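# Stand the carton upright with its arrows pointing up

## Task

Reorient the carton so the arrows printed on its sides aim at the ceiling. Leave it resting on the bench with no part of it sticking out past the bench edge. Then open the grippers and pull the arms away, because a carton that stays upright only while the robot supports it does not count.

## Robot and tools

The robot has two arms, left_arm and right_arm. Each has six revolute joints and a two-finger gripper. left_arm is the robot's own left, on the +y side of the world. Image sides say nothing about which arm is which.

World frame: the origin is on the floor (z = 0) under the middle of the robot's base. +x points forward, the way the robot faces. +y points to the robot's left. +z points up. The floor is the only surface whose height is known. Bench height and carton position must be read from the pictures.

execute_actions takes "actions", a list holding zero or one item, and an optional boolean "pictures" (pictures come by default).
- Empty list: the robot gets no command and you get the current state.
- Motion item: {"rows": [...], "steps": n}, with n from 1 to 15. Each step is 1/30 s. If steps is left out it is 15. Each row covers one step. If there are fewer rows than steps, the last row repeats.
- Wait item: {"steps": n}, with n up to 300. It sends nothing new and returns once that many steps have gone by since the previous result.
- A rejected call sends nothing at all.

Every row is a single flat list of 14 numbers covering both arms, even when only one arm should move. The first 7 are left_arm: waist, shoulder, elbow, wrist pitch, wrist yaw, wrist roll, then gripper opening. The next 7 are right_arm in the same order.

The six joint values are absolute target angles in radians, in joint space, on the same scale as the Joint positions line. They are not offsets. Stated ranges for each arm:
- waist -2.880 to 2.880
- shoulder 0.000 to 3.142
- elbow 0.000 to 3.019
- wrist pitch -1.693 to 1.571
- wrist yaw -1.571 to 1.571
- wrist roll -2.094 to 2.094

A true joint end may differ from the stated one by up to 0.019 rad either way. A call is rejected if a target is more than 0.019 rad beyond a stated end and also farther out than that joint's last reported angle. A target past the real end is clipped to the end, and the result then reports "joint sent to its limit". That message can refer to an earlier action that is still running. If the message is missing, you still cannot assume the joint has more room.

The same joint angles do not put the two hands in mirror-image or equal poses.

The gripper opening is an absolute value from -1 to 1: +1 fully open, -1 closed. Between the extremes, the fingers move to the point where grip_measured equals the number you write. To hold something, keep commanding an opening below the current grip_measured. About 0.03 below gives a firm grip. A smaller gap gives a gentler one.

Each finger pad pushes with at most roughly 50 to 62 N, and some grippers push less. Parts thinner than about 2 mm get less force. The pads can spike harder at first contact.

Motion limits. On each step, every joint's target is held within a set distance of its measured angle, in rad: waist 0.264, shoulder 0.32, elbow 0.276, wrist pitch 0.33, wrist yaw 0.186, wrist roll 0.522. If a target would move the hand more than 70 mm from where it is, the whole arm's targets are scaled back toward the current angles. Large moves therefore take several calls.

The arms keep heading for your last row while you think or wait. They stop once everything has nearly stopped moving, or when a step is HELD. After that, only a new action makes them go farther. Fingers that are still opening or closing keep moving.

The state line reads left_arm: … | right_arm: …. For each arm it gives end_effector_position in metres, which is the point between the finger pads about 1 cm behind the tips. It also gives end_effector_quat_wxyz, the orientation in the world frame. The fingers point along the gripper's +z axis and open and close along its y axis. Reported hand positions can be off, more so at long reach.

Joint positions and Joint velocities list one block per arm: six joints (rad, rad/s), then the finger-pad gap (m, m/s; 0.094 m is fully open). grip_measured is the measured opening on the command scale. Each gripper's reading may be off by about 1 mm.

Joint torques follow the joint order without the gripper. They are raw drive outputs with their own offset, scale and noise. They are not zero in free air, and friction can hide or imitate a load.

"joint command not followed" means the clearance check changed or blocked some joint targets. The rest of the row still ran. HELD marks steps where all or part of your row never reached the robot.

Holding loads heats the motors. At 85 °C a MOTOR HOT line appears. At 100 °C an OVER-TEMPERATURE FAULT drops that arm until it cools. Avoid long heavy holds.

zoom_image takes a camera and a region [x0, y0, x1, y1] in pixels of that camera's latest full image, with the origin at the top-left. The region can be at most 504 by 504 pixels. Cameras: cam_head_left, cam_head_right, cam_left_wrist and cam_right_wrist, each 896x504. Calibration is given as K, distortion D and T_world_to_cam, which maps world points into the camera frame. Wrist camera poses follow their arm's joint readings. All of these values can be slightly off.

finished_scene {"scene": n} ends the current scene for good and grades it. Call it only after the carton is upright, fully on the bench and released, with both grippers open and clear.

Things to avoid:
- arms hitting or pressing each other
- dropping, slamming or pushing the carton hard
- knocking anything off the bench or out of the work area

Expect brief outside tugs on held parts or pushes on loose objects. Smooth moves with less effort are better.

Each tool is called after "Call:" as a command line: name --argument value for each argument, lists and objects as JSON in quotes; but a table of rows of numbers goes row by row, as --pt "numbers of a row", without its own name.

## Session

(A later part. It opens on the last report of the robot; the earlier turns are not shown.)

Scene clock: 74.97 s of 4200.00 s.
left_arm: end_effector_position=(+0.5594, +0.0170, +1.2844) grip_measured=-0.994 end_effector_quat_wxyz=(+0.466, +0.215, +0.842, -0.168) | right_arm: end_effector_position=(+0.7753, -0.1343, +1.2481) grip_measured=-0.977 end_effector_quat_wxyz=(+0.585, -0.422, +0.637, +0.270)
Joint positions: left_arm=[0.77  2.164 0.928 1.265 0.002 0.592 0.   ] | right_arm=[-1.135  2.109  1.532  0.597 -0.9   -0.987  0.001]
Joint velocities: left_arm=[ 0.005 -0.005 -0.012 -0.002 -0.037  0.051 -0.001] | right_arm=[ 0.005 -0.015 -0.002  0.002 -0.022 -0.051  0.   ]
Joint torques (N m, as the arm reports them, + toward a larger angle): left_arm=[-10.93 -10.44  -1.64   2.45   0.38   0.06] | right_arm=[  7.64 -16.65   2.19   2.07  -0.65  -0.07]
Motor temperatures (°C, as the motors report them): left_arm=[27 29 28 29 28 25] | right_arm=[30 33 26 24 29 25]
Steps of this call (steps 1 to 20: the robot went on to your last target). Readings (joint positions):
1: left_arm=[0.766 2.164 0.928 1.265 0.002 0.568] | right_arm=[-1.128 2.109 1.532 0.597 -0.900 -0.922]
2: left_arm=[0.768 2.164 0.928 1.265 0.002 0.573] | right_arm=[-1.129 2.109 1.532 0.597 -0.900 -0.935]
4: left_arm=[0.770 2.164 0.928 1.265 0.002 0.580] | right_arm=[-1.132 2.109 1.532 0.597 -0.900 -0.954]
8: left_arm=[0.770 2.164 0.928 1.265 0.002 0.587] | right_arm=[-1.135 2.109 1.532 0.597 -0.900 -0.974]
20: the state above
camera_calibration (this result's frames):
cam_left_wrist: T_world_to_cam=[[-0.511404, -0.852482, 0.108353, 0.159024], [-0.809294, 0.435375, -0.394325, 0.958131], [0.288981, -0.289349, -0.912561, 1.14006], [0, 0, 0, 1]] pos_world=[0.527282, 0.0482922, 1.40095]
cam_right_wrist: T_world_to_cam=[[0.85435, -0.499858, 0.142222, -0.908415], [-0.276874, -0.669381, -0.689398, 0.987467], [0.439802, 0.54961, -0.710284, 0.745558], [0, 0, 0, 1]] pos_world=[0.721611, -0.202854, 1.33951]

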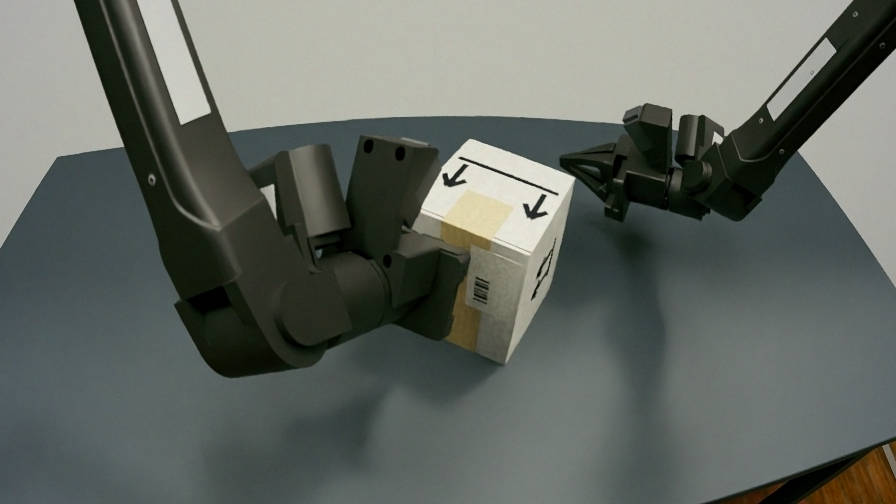

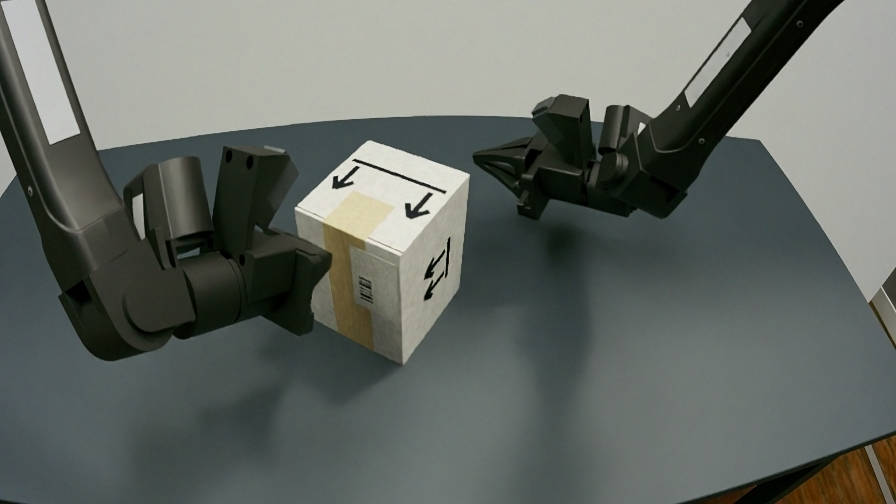

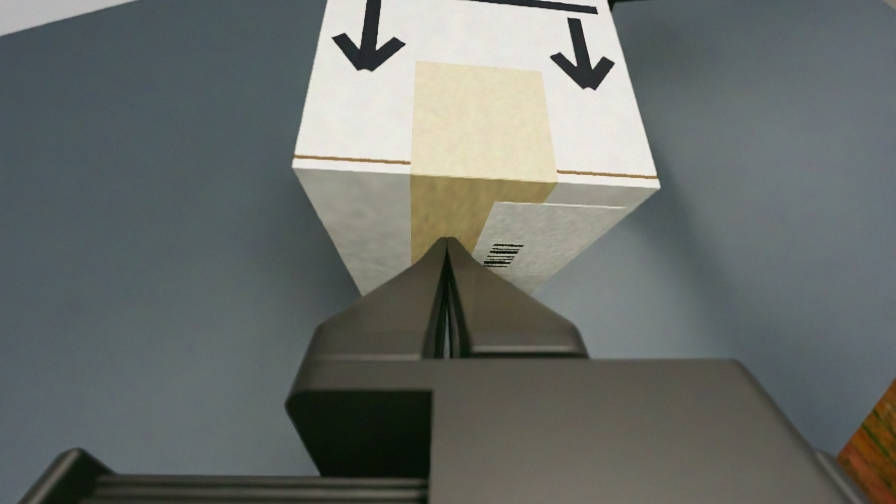

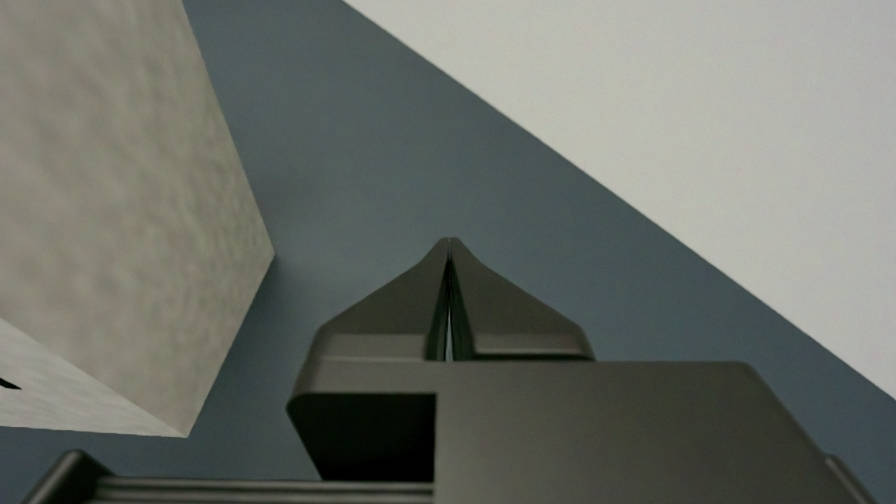

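Call:
execute_actions --actions '[{"rows":[[0.765,2.16,0.94,1.26,0,0.6,-1,-1.14,2.14,1.54,0.61,-0.9,-1.0,-1],[0.76,2.155,0.95,1.25,0,0.6,-1,-1.14,2.15,1.54,0.61,-0.9,-1.0,-1],[0.755,2.15,0.96,1.23,0,0.6,-1,-1.14,2.15,1.54,0.61,-0.9,-1.0,-1],[0.75,2.145,0.97,1.215,0,0.6,-1,-1.14,2.15,1.54,0.61,-0.9,-1.0,-1],[0.747,2.14,0.98,1.2,0,0.6,-1,-1.14,2.15,1.54,0.61,-0.9,-1.0,-1],[0.744,2.133,0.99,1.18,0,0.6,-1,-1.14,2.15,1.54,0.61,-0.9,-1.0,-1],[0.74,2.127,1.0,1.16,0,0.6,-1,-1.14,2.15,1.54,0.61,-0.9,-1.0,-1],[0.737,2.12,1.01,1.14,0,0.6,-1,-1.14,2.15,1.54,0.61,-0.9,-1.0,-1],[0.733,2.113,1.02,1.12,0,0.6,-1,-1.14,2.15,1.54,0.61,-0.9,-1.0,-1],[0.73,2.107,1.03,1.1,0,0.6,-1,-1.14,2.15,1.54,0.61,-0.9,-1.0,-1],[0.726,2.1,1.04,1.08,0,0.6,-1,-1.14,2.15,1.54,0.61,-0.9,-1.0,-1],[0.722,2.093,1.05,1.06,0,0.6,-1,-1.14,2.15,1.54,0.61,-0.9,-1.0,-1],[0.718,2.087,1.06,1.04,0,0.6,-1,-1.14,2.15,1.54,0.61,-0.9,-1.0,-1],[0.714,2.08,1.07,1.02,0,0.6,-1,-1.14,2.15,1.54,0.61,-0.9,-1.0,-1]]}]' --pictures false

Call:
execute_actions --actions '[{"steps":12}]'

Scene clock: 87.33 s of 4200.00 s.
left_arm: end_effector_position=(+0.5959, -0.0125, +1.2805) grip_measured=-0.994 end_effector_quat_wxyz=(+0.442, +0.232, +0.847, -0.186) | right_arm: end_effector_position=(+0.7753, -0.1343, +1.2481) grip_measured=-0.977 end_effector_quat_wxyz=(+0.585, -0.423, +0.637, +0.270)
Joint positions: left_arm=[ 0.746  2.131  1.042  1.053 -0.002  0.593  0.   ] | right_arm=[-1.135  2.109  1.532  0.597 -0.9   -0.988  0.001]
Joint velocities: left_arm=[-0.103 -0.161  0.247 -0.388 -0.022  0.037  0.   ] | right_arm=[-0.015 -0.005 -0.012 -0.017  0.051 -0.007 -0.   ]
Joint torques (N m, as the arm reports them, + toward a larger angle): left_arm=[-16.12 -15.88   0.27   1.22   0.58   0.06] | right_arm=[  9.36 -15.21   2.24   2.07  -0.64  -0.07]
Motor temperatures (°C, as the motors report them): left_arm=[27 28 27 29 28 25] | right_arm=[29 34 26 24 29 25]
Steps of this call (steps 1 to 15: the robot went on to your last target; steps 16 to 90: nothing new was sent; then 8.87 s passed at rest; steps 91 to 105: all 15 steps of this action). Readings (joint positions):
91: left_arm=[0.770 2.164 0.928 1.265 0.002 0.593] | right_arm=[-1.135 2.109 1.532 0.597 -0.900 -0.988]
92: left_arm=[0.770 2.164 0.930 1.265 0.002 0.593] | right_arm=[-1.135 2.109 1.532 0.597 -0.900 -0.988]
94: left_arm=[0.770 2.164 0.941 1.253 0.002 0.593] | right_arm=[-1.135 2.109 1.532 0.597 -0.900 -0.988]
98: left_arm=[0.767 2.161 0.978 1.193 0.000 0.593] | right_arm=[-1.135 2.109 1.532 0.597 -0.900 -0.988]
105: the state above

Scene clock: 87.73 s of 4200.00 s.
left_arm: end_effector_position=(+0.6158, -0.0174, +1.2969) grip_measured=-0.994 end_effector_quat_wxyz=(+0.456, +0.227, +0.840, -0.188) | right_arm: end_effector_position=(+0.7753, -0.1343, +1.2481) grip_measured=-0.977 end_effector_quat_wxyz=(+0.585, -0.423, +0.637, +0.270)
Joint positions: left_arm=[ 0.733  2.103  1.061  1.035 -0.002  0.593  0.   ] | right_arm=[-1.135  2.109  1.532  0.597 -0.9   -0.988  0.001]
Joint velocities: left_arm=[ 0.015 -0.015  0.007 -0.012  0.037  0.037  0.002] | right_arm=[-0.005  0.005 -0.012  0.007 -0.007  0.037 -0.   ]
Joint torques (N m, as the arm reports them, + toward a larger angle): left_arm=[-15.74 -15.3    0.34   0.65   0.57   0.06] | right_arm=[  9.39 -15.28   2.23   2.02  -0.64  -0.06]
Motor temperatures (°C, as the motors report them): left_arm=[27 28 27 29 28 25] | right_arm=[29 34 26 24 29 25]
Steps of this call (steps 1 to 12: the robot went on to your last target). Readings (joint positions):
1: left_arm=[0.743 2.126 1.049 1.043 -0.002 0.593] | right_arm=[-1.135 2.109 1.532 0.597 -0.900 -0.988]
2: left_arm=[0.740 2.120 1.055 1.038 -0.002 0.593] | right_arm=[-1.135 2.109 1.532 0.597 -0.900 -0.988]
4: left_arm=[0.735 2.111 1.060 1.035 -0.002 0.593] | right_arm=[-1.135 2.109 1.532 0.597 -0.900 -0.988]
8: left_arm=[0.733 2.103 1.061 1.035 -0.002 0.593] | right_arm=[-1.135 2.109 1.532 0.597 -0.900 -0.988]
12: the state above
camera_calibration (this result's frames):
cam_left_wrist: T_world_to_cam=[[-0.544573, -0.828104, 0.132985, 0.146083], [-0.798029, 0.462817, -0.385941, 1.00638], [0.258052, -0.316299, -0.912888, 1.14411], [0, 0, 0, 1]] pos_world=[0.587434, 0.0170824, 1.41342]
cam_right_wrist: T_world_to_cam=[[0.85431, -0.499608, 0.143338, -0.909743], [-0.276083, -0.669843, -0.689267, 0.986627], [0.440378, 0.549274, -0.710187, 0.744946], [0, 0, 0, 1]] pos_world=[0.721537, -0.20281, 1.3395]

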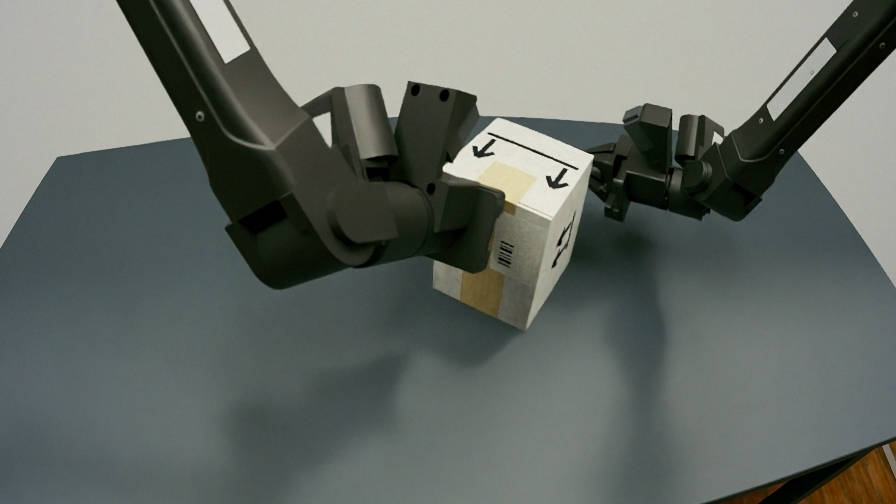

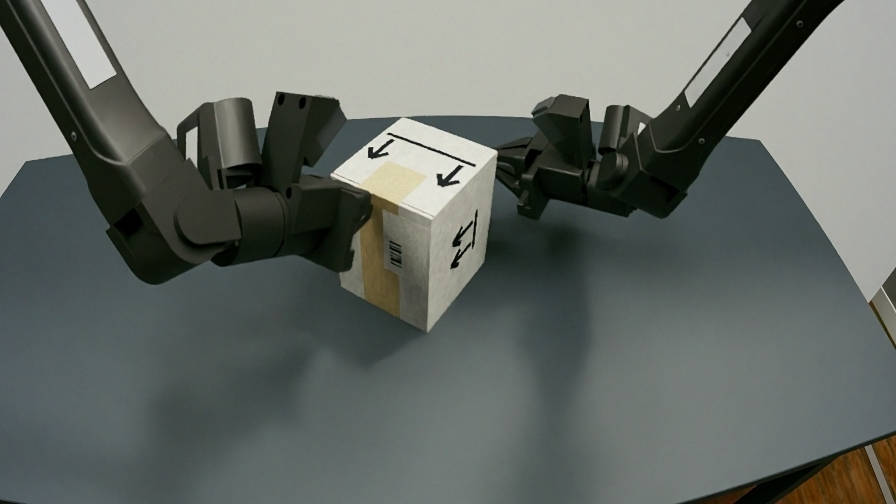

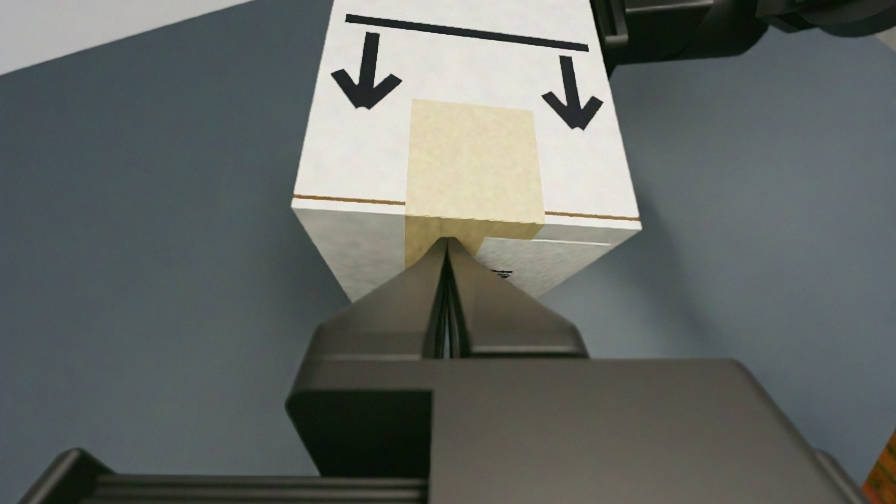

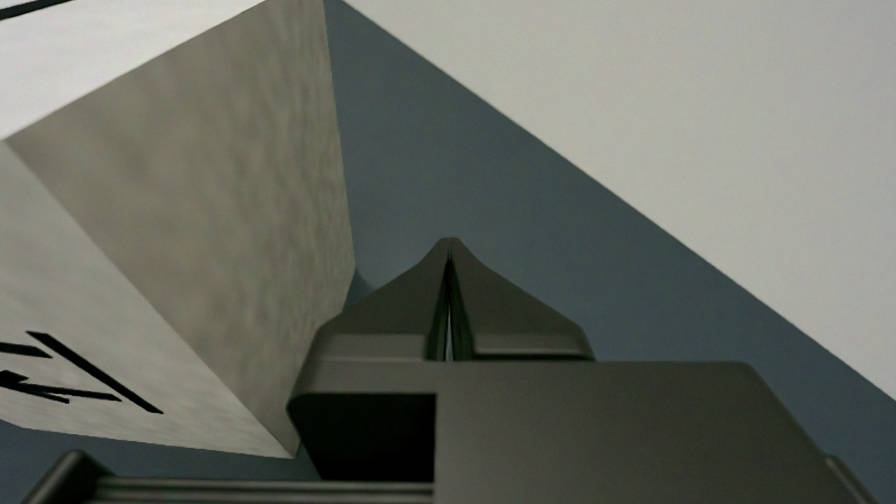

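Call:
execute_actions --actions '[{"rows":[[0.74,2.11,1.05,1.04,0,0.6,-1,-1.25,2.13,1.75,0.5,-0.9,-1.5,-1],[0.74,2.11,1.05,1.04,0,0.6,-1,-1.25,2.13,1.75,0.5,-0.9,-1.5,-1],[0.74,2.11,1.05,1.04,0,0.6,-1,-1.25,2.13,1.75,0.4,-0.9,-1.5,-1],[0.74,2.11,1.05,1.04,0,0.6,-1,-1.25,2.13,1.8,0.3,-0.9,-1.5,-1],[0.74,2.11,1.05,1.04,0,0.6,-1,-1.25,2.15,1.85,0.2,-1.0,-1.9,-1],[0.74,2.11,1.05,1.04,0,0.6,-1,-1.25,2.17,1.85,0.1,-1.0,-1.9,-1],[0.74,2.11,1.05,1.04,0,0.6,-1,-1.25,2.19,1.85,0,-1.1,-1.9,-1],[0.74,2.11,1.05,1.04,0,0.6,-1,-1.22,2.2,1.85,-0.19,-1.1,-1.9,-1]]}]' --pictures false

Call:
execute_actions --actions '[{"rows":[[0.74,2.11,1.05,1.04,0,0.6,-1,-1.17,2.26,1.85,-0.19,-1.1,-1.9,-1]]}]'

Scene clock: 99.20 s of 4200.00 s.
left_arm: end_effector_position=(+0.6138, -0.0172, +1.2964) grip_measured=-0.994 end_effector_quat_wxyz=(+0.454, +0.228, +0.840, -0.188) | right_arm: end_effector_position=(+0.8018, -0.1854, +1.2301) grip_measured=-0.977 end_effector_quat_wxyz=(+0.590, -0.603, +0.481, +0.238)
Joint positions: left_arm=[ 0.733  2.103  1.057  1.035 -0.002  0.593  0.   ] | right_arm=[-1.223  2.144  1.858 -0.167 -1.098 -1.805  0.001]
Joint velocities: left_arm=[-0.024 -0.005 -0.012 -0.007  0.007  0.037  0.002] | right_arm=[ 0.024  0.19  -0.081 -0.217  0.051 -0.52  -0.001]
Joint torques (N m, as the arm reports them, + toward a larger angle): left_arm=[-13.11 -13.2   -0.9    1.61   0.56   0.06] | right_arm=[  8.74 -17.4    2.9    0.4   -0.89  -0.04]
Motor temperatures (°C, as the motors report them): left_arm=[28 28 27 29 28 25] | right_arm=[29 34 25 24 29 25]
Steps of this call (steps 1 to 30: the robot went on to your last target; steps 31 to 90: nothing new was sent; then 7.97 s passed at rest; steps 91 to 105: all 15 steps of this action). Readings (joint positions):
91: left_arm=[0.733 2.103 1.061 1.035 -0.002 0.593] | right_arm=[-1.137 2.110 1.544 0.587 -0.903 -1.031]
92: left_arm=[0.733 2.103 1.059 1.035 -0.002 0.593] | right_arm=[-1.139 2.116 1.568 0.568 -0.903 -1.083]
94: left_arm=[0.733 2.103 1.058 1.035 -0.002 0.593] | right_arm=[-1.151 2.120 1.632 0.495 -0.903 -1.180]
98: left_arm=[0.733 2.103 1.057 1.035 -0.002 0.593] | right_arm=[-1.194 2.129 1.825 0.124 -1.072 -1.525]
105: the state above

Scene clock: 99.70 s of 4200.00 s.
left_arm: end_effector_position=(+0.6138, -0.0172, +1.2964) grip_measured=-0.994 end_effector_quat_wxyz=(+0.454, +0.228, +0.840, -0.188) | right_arm: end_effector_position=(+0.7438, -0.1253, +1.1892) grip_measured=-0.977 end_effector_quat_wxyz=(+0.581, -0.608, +0.462, +0.280)
Joint positions: left_arm=[ 0.733  2.103  1.057  1.035 -0.002  0.593  0.   ] | right_arm=[-1.175  2.243  1.844 -0.184 -1.099 -1.885  0.001]
Joint velocities: left_arm=[-0.005 -0.005 -0.002  0.002 -0.007  0.007 -0.001] | right_arm=[ 0.005 -0.005 -0.002 -0.002 -0.022  0.007  0.   ]
Joint torques (N m, as the arm reports them, + toward a larger angle): left_arm=[-13.16 -12.91  -0.91   1.6    0.57   0.06] | right_arm=[ 10.26 -17.83   2.71   0.31  -0.89  -0.03]
Motor temperatures (°C, as the motors report them): left_arm=[28 28 27 29 28 25] | right_arm=[29 34 25 24 29 25]
Steps of this call (steps 1 to 15: all 15 steps of this action). Readings (joint positions):
1: left_arm=[0.733 2.103 1.057 1.035 -0.002 0.593] | right_arm=[-1.221 2.153 1.856 -0.171 -1.098 -1.817]
2: left_arm=[0.733 2.103 1.057 1.035 -0.002 0.593] | right_arm=[-1.220 2.162 1.856 -0.172 -1.098 -1.827]
4: left_arm=[0.733 2.103 1.057 1.035 -0.002 0.593] | right_arm=[-1.214 2.185 1.856 -0.174 -1.098 -1.845]
8: left_arm=[0.733 2.103 1.057 1.035 -0.002 0.593] | right_arm=[-1.195 2.225 1.851 -0.180 -1.098 -1.870]
15: the state above
camera_calibration (this result's frames):
cam_left_wrist: T_world_to_cam=[[-0.545949, -0.827025, 0.134051, 0.144657], [-0.798205, 0.464819, -0.38316, 1.00104], [0.254574, -0.316186, -0.913903, 1.14775], [0, 0, 0, 1]] pos_world=[0.585822, 0.0172356, 1.41309]
cam_right_wrist: T_world_to_cam=[[0.890884, -0.105537, 0.4418, -1.20273], [0.214711, -0.759269, -0.614337, 0.477983], [0.40028, 0.642163, -0.653761, 0.686365], [0, 0, 0, 1]] pos_world=[0.694124, -0.204774, 1.27373]

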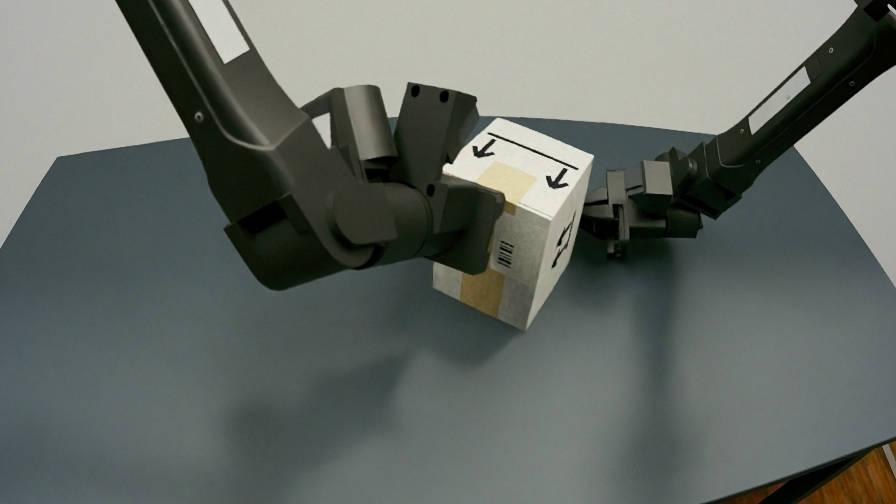

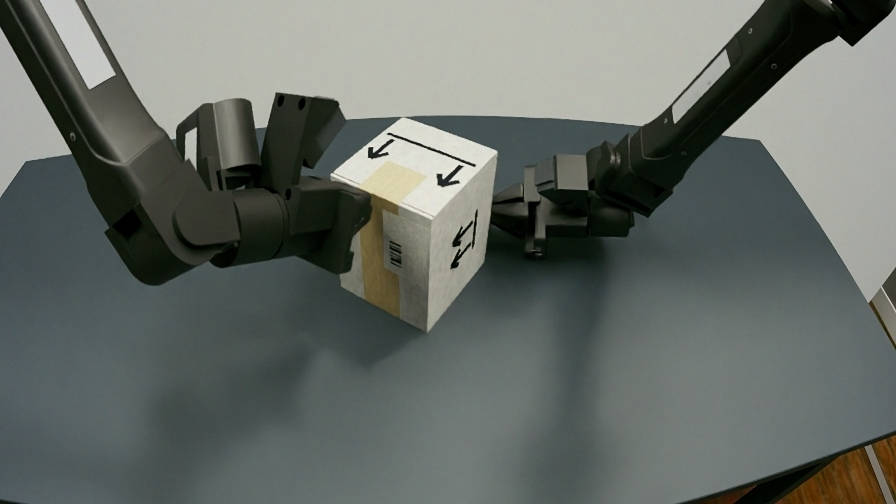

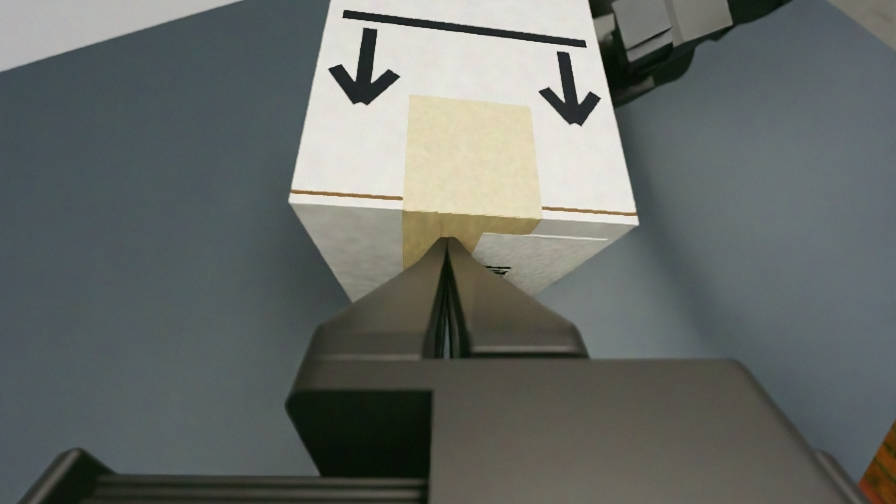

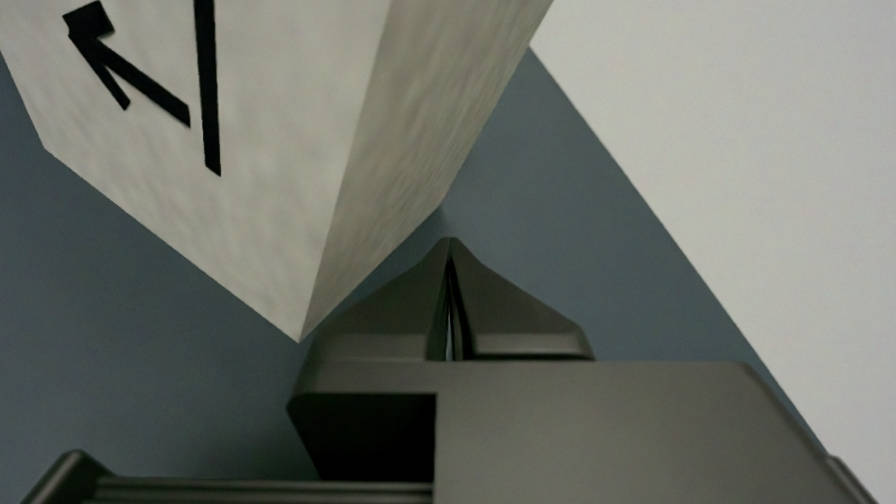

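Call:
execute_actions --actions '[{"rows":[[0.705,2.175,1.065,1.04,0,0.6,-1,-1.13,2.29,1.895,-0.21,-1.1,-1.9,-1]]}]'

Scene clock: 103.33 s of 4200.00 s.
left_arm: end_effector_position=(+0.5875, -0.0328, +1.2794) grip_measured=-0.994 end_effector_quat_wxyz=(+0.436, +0.240, +0.844, -0.199) | right_arm: end_effector_position=(+0.7544, -0.0994, +1.2027) grip_measured=-0.977 end_effector_quat_wxyz=(+0.592, -0.610, +0.445, +0.284)
Joint positions: left_arm=[ 0.722  2.156  1.063  1.035 -0.002  0.593  0.   ] | right_arm=[-1.137  2.253  1.882 -0.2   -1.099 -1.888  0.001]
Joint velocities: left_arm=[-0.015 -0.015 -0.007  0.007 -0.022  0.051 -0.002] | right_arm=[-0.005 -0.005  0.032  0.027 -0.037 -0.037  0.   ]
Joint torques (N m, as the arm reports them, + toward a larger angle): left_arm=[-15.78 -11.82  -0.49   1.51   0.58   0.07] | right_arm=[ 11.16 -16.04   3.55   0.17  -0.89  -0.03]
Motor temperatures (°C, as the motors report them): left_arm=[28 28 27 29 28 25] | right_arm=[29 34 25 24 29 25]
Steps of this call (steps 1 to 15: the robot went on to your last target; steps 16 to 90: nothing new was sent; then 0.13 s passed at rest; steps 91 to 105: all 15 steps of this action). Readings (joint positions):
91: left_arm=[0.733 2.105 1.057 1.035 -0.002 0.593] | right_arm=[-1.174 2.244 1.848 -0.188 -1.099 -1.888]
92: left_arm=[0.732 2.109 1.060 1.035 -0.002 0.593] | right_arm=[-1.173 2.248 1.858 -0.194 -1.099 -1.888]
94: left_arm=[0.729 2.123 1.063 1.035 -0.002 0.593] | right_arm=[-1.166 2.252 1.873 -0.198 -1.099 -1.888]
98: left_arm=[0.724 2.149 1.063 1.035 -0.002 0.593] | right_arm=[-1.150 2.253 1.882 -0.198 -1.099 -1.888]
105: the state above
camera_calibration (this result's frames):
cam_left_wrist: T_world_to_cam=[[-0.569041, -0.808166, 0.151856, 0.111185], [-0.794504, 0.492728, -0.354942, 0.943433], [0.212028, -0.322627, -0.922473, 1.16969], [0, 0, 0, 1]] pos_world=[0.564823, 0.00237319, 1.39699]
cam_right_wrist: T_world_to_cam=[[0.881384, -0.098004, 0.462122, -1.2319], [0.246522, -0.739056, -0.626916, 0.496755], [0.402974, 0.666477, -0.627232, 0.642849], [0, 0, 0, 1]] pos_world=[0.704264, -0.182045, 1.28393]

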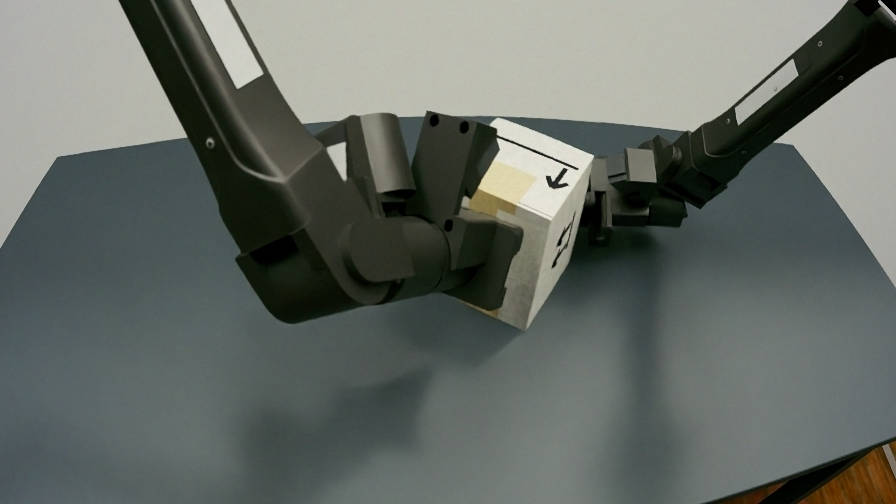

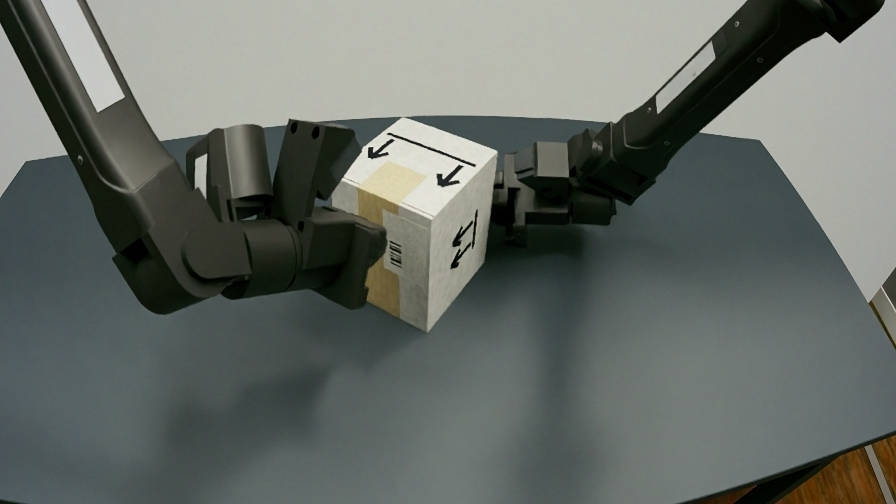

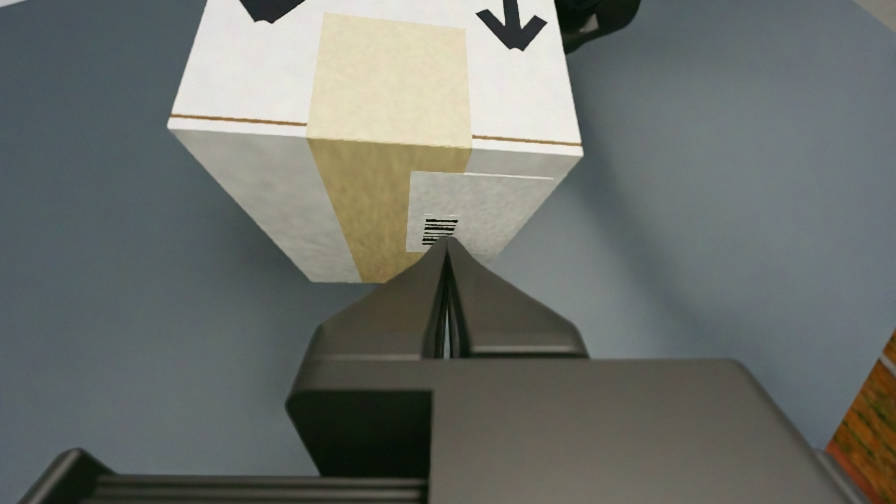

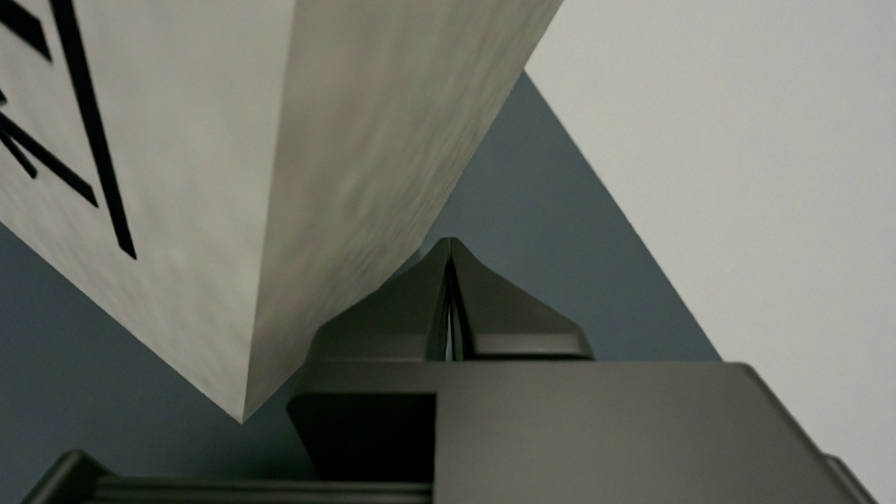

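Call:
execute_actions --actions '[{"rows":[[0.70,2.15,1.07,1.03,0,0.6,-1,-1.165,2.32,1.895,-0.21,-1.1,-1.9,-1],[0.70,2.145,1.08,1.02,0,0.6,-1,-1.165,2.32,1.895,-0.21,-1.1,-1.9,-1],[0.70,2.14,1.09,1.01,0,0.6,-1,-1.165,2.32,1.895,-0.21,-1.1,-1.9,-1],[0.695,2.135,1.10,1.0,0,0.6,-1,-1.165,2.32,1.895,-0.21,-1.1,-1.9,-1],[0.695,2.13,1.11,0.995,0,0.6,-1,-1.165,2.32,1.895,-0.21,-1.1,-1.9,-1],[0.69,2.13,1.12,0.99,0,0.6,-1,-1.165,2.32,1.895,-0.21,-1.1,-1.9,-1],[0.69,2.125,1.13,0.98,0,0.6,-1,-1.165,2.32,1.895,-0.21,-1.1,-1.9,-1],[0.685,2.125,1.14,0.97,0,0.6,-1,-1.165,2.32,1.895,-0.21,-1.1,-1.9,-1],[0.685,2.12,1.15,0.96,0,0.6,-1,-1.165,2.32,1.895,-0.21,-1.1,-1.9,-1],[0.68,2.12,1.165,0.945,0,0.6,-1,-1.165,2.32,1.895,-0.21,-1.1,-1.9,-1]]}]'

Scene clock: 110.80 s of 4200.00 s.
left_arm: end_effector_position=(+0.6070, -0.0493, +1.2814) grip_measured=-0.994 end_effector_quat_wxyz=(+0.433, +0.244, +0.843, -0.206) | right_arm: end_effector_position=(+0.7476, -0.1006, +1.1885) grip_measured=-0.978 end_effector_quat_wxyz=(+0.588, -0.608, +0.449, +0.287)
Joint positions: left_arm=[ 0.708  2.153  1.127  0.958 -0.002  0.593  0.   ] | right_arm=[-1.145  2.28   1.897 -0.2   -1.102 -1.888  0.001]
Joint velocities: left_arm=[-0.005  0.015  0.051 -0.037 -0.022  0.066 -0.   ] | right_arm=[-0.024 -0.015  0.012 -0.012 -0.051  0.051  0.   ]
Joint torques (N m, as the arm reports them, + toward a larger angle): left_arm=[-17.75 -16.34   2.79   0.87   0.62   0.05] | right_arm=[  8.97 -15.79   2.17   0.11  -0.76  -0.04]
Motor temperatures (°C, as the motors report them): left_arm=[28 28 27 29 28 25] | right_arm=[29 34 26 24 30 25]
Steps of this call (steps 1 to 15: the robot went on to your last target; steps 16 to 90: nothing new was sent; then 3.97 s passed at rest; steps 91 to 105: all 15 steps of this action). Readings (joint positions):
91: left_arm=[0.722 2.156 1.063 1.035 -0.002 0.593] | right_arm=[-1.137 2.254 1.882 -0.200 -1.099 -1.888]
92: left_arm=[0.722 2.156 1.064 1.035 -0.002 0.593] | right_arm=[-1.137 2.256 1.884 -0.200 -1.099 -1.888]
94: left_arm=[0.721 2.156 1.071 1.028 -0.002 0.593] | right_arm=[-1.137 2.263 1.886 -0.200 -1.099 -1.888]
98: left_arm=[0.714 2.155 1.107 1.001 -0.002 0.593] | right_arm=[-1.137 2.279 1.887 -0.200 -1.101 -1.888]
105: the state above
camera_calibration (this result's frames):
cam_left_wrist: T_world_to_cam=[[-0.580581, -0.798222, 0.16052, 0.104996], [-0.788586, 0.502216, -0.354839, 0.964543], [0.202625, -0.332597, -0.921044, 1.16544], [0, 0, 0, 1]] pos_world=[0.585438, -0.012978, 1.39882]
cam_right_wrist: T_world_to_cam=[[0.887423, -0.0979398, 0.450432, -1.21009], [0.237438, -0.740438, -0.628789, 0.497597], [0.3951, 0.664951, -0.633827, 0.651005], [0, 0, 0, 1]] pos_world=[0.698501, -0.182963, 1.27057]

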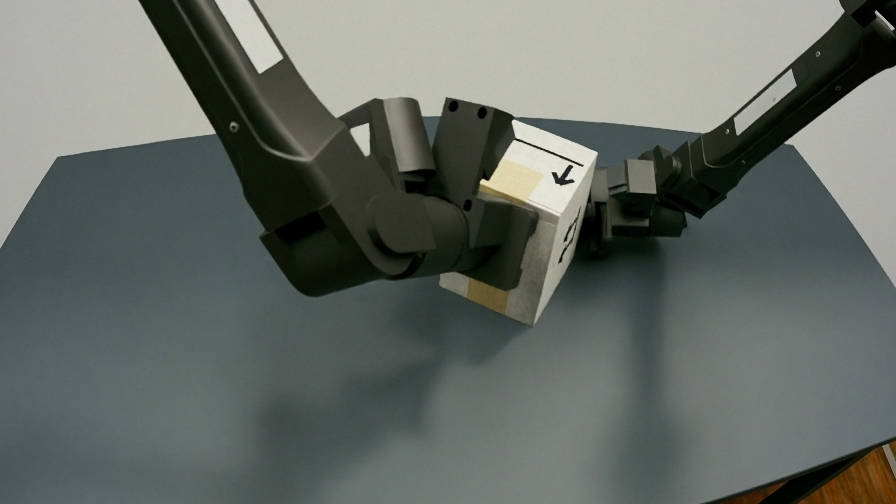

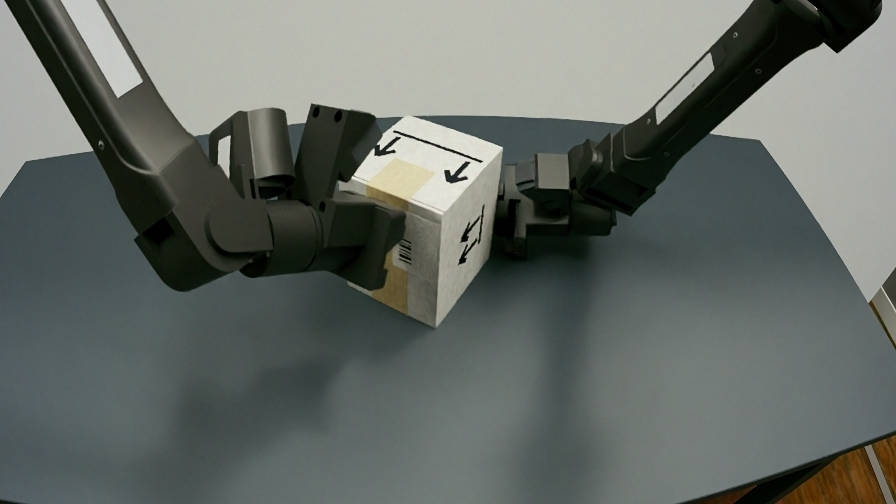

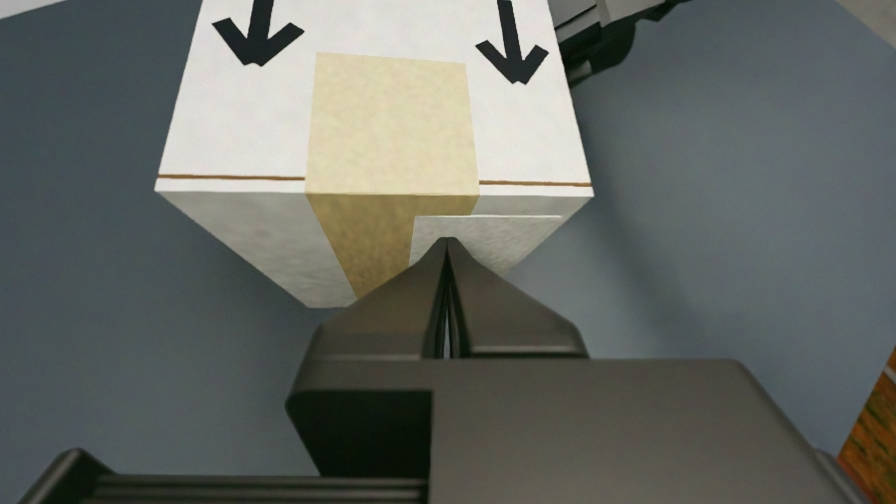

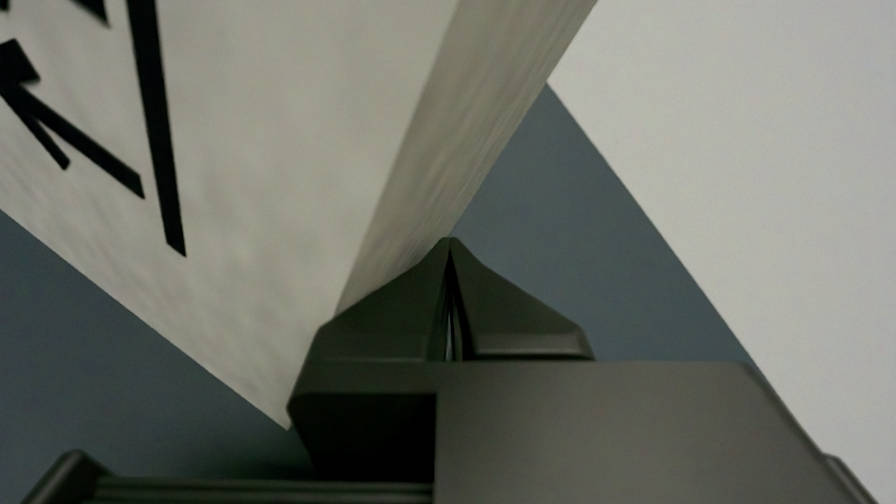

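Call:
execute_actions --actions '[{"rows":[[0.675,2.11,1.165,0.945,0,0.6,-1,-1.145,2.32,1.895,-0.21,-1.1,-1.9,-1],[0.67,2.10,1.17,0.945,0,0.6,-1,-1.145,2.32,1.895,-0.21,-1.1,-1.9,-1],[0.665,2.095,1.175,0.94,0,0.6,-1,-1.145,2.32,1.895,-0.21,-1.1,-1.9,-1],[0.66,2.09,1.18,0.93,0,0.6,-1,-1.145,2.32,1.895,-0.21,-1.1,-1.9,-1],[0.655,2.085,1.185,0.92,0,0.6,-1,-1.145,2.32,1.895,-0.21,-1.1,-1.9,-1],[0.65,2.08,1.19,0.91,0,0.6,-1,-1.145,2.32,1.895,-0.21,-1.1,-1.9,-1],[0.65,2.075,1.195,0.9,0,0.6,-1,-1.145,2.32,1.895,-0.21,-1.1,-1.9,-1],[0.65,2.07,1.2,0.88,0,0.6,-1,-1.145,2.32,1.895,-0.21,-1.1,-1.9,-1]]}]'

Scene clock: 116.73 s of 4200.00 s.
left_arm: end_effector_position=(+0.6412, -0.0585, +1.3092) grip_measured=-0.994 end_effector_quat_wxyz=(+0.447, +0.241, +0.835, -0.210) | right_arm: end_effector_position=(+0.7545, -0.1077, +1.1871) grip_measured=-0.978 end_effector_quat_wxyz=(+0.588, -0.611, +0.451, +0.279)
Joint positions: left_arm=[ 0.685  2.101  1.166  0.893 -0.007  0.593  0.   ] | right_arm=[-1.153  2.28   1.91  -0.2   -1.097 -1.888  0.001]
Joint velocities: left_arm=[-0.005 -0.093  0.129 -0.007  0.007  0.066 -0.   ] | right_arm=[-0.005 -0.005 -0.002  0.002 -0.022 -0.051 -0.001]
Joint torques (N m, as the arm reports them, + toward a larger angle): left_arm=[-18.63 -16.1    2.59   0.75   0.86   0.06] | right_arm=[ 11.08 -16.08   1.26   0.12  -0.97  -0.03]
Motor temperatures (°C, as the motors report them): left_arm=[28 28 27 29 28 25] | right_arm=[29 34 25 24 30 25]
Steps of this call (steps 1 to 15: the robot went on to your last target; steps 16 to 90: nothing new was sent; then 2.43 s passed at rest; steps 91 to 105: all 15 steps of this action). Readings (joint positions):
91: left_arm=[0.708 2.153 1.127 0.957 -0.003 0.593] | right_arm=[-1.146 2.280 1.897 -0.200 -1.102 -1.888]
92: left_arm=[0.707 2.152 1.127 0.956 -0.003 0.593] | right_arm=[-1.146 2.280 1.897 -0.200 -1.102 -1.888]
94: left_arm=[0.706 2.149 1.128 0.949 -0.005 0.593] | right_arm=[-1.146 2.280 1.898 -0.200 -1.102 -1.888]
98: left_arm=[0.698 2.132 1.136 0.917 -0.007 0.593] | right_arm=[-1.147 2.280 1.904 -0.200 -1.100 -1.888]
105: the state above
camera_calibration (this result's frames):
cam_left_wrist: T_world_to_cam=[[-0.581608, -0.79764, 0.159692, 0.114843], [-0.780779, 0.492281, -0.384764, 1.03957], [0.22829, -0.348466, -0.909096, 1.14807], [0, 0, 0, 1]] pos_world=[0.616378, -0.0200942, 1.42536]
cam_right_wrist: T_world_to_cam=[[0.882056, -0.101468, 0.460089, -1.2241], [0.236028, -0.749991, -0.617903, 0.476851], [0.40776, 0.653619, -0.637585, 0.645809], [0, 0, 0, 1]] pos_world=[0.703842, -0.188685, 1.2696]

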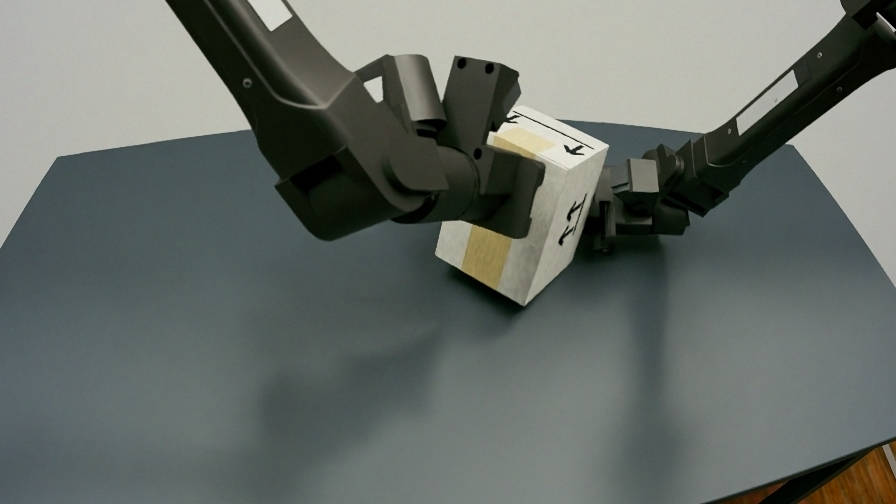

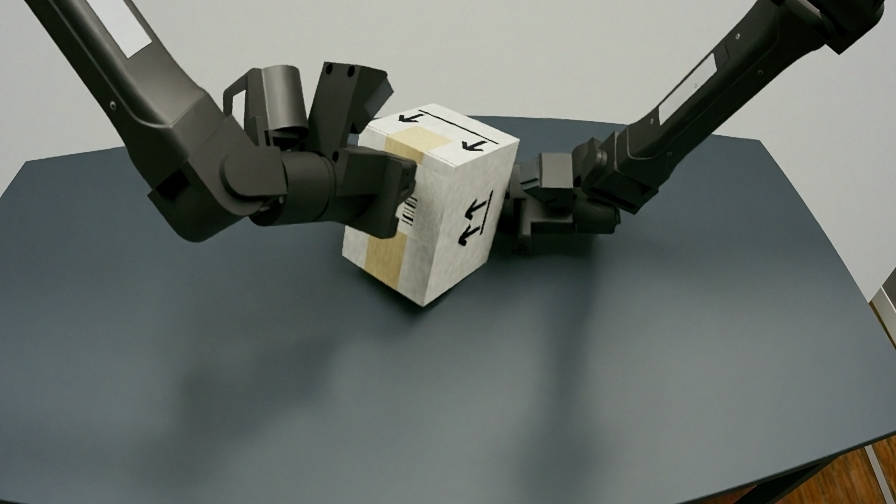

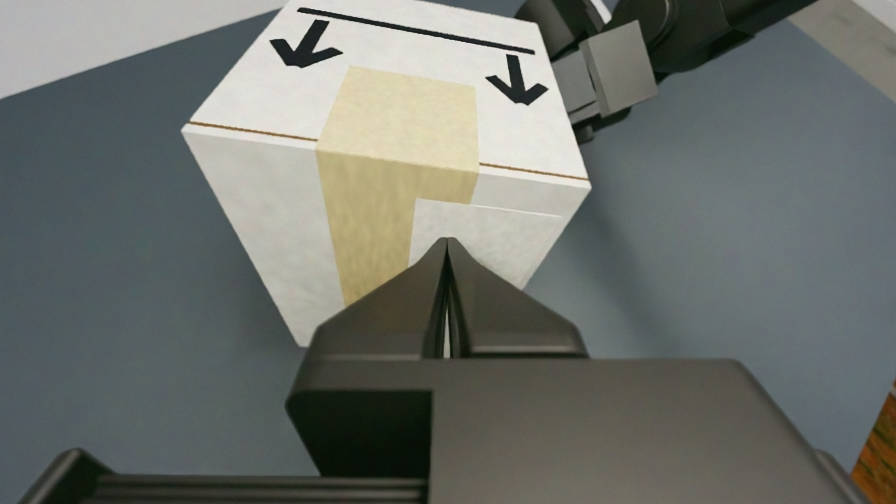

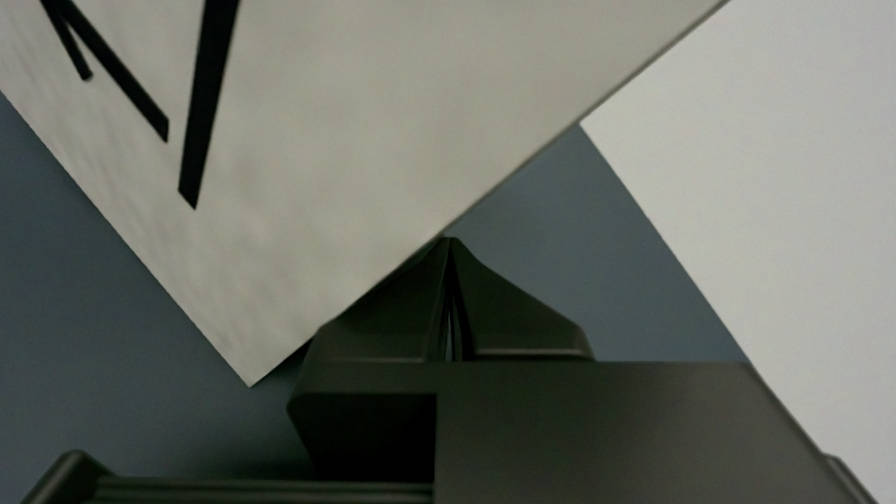

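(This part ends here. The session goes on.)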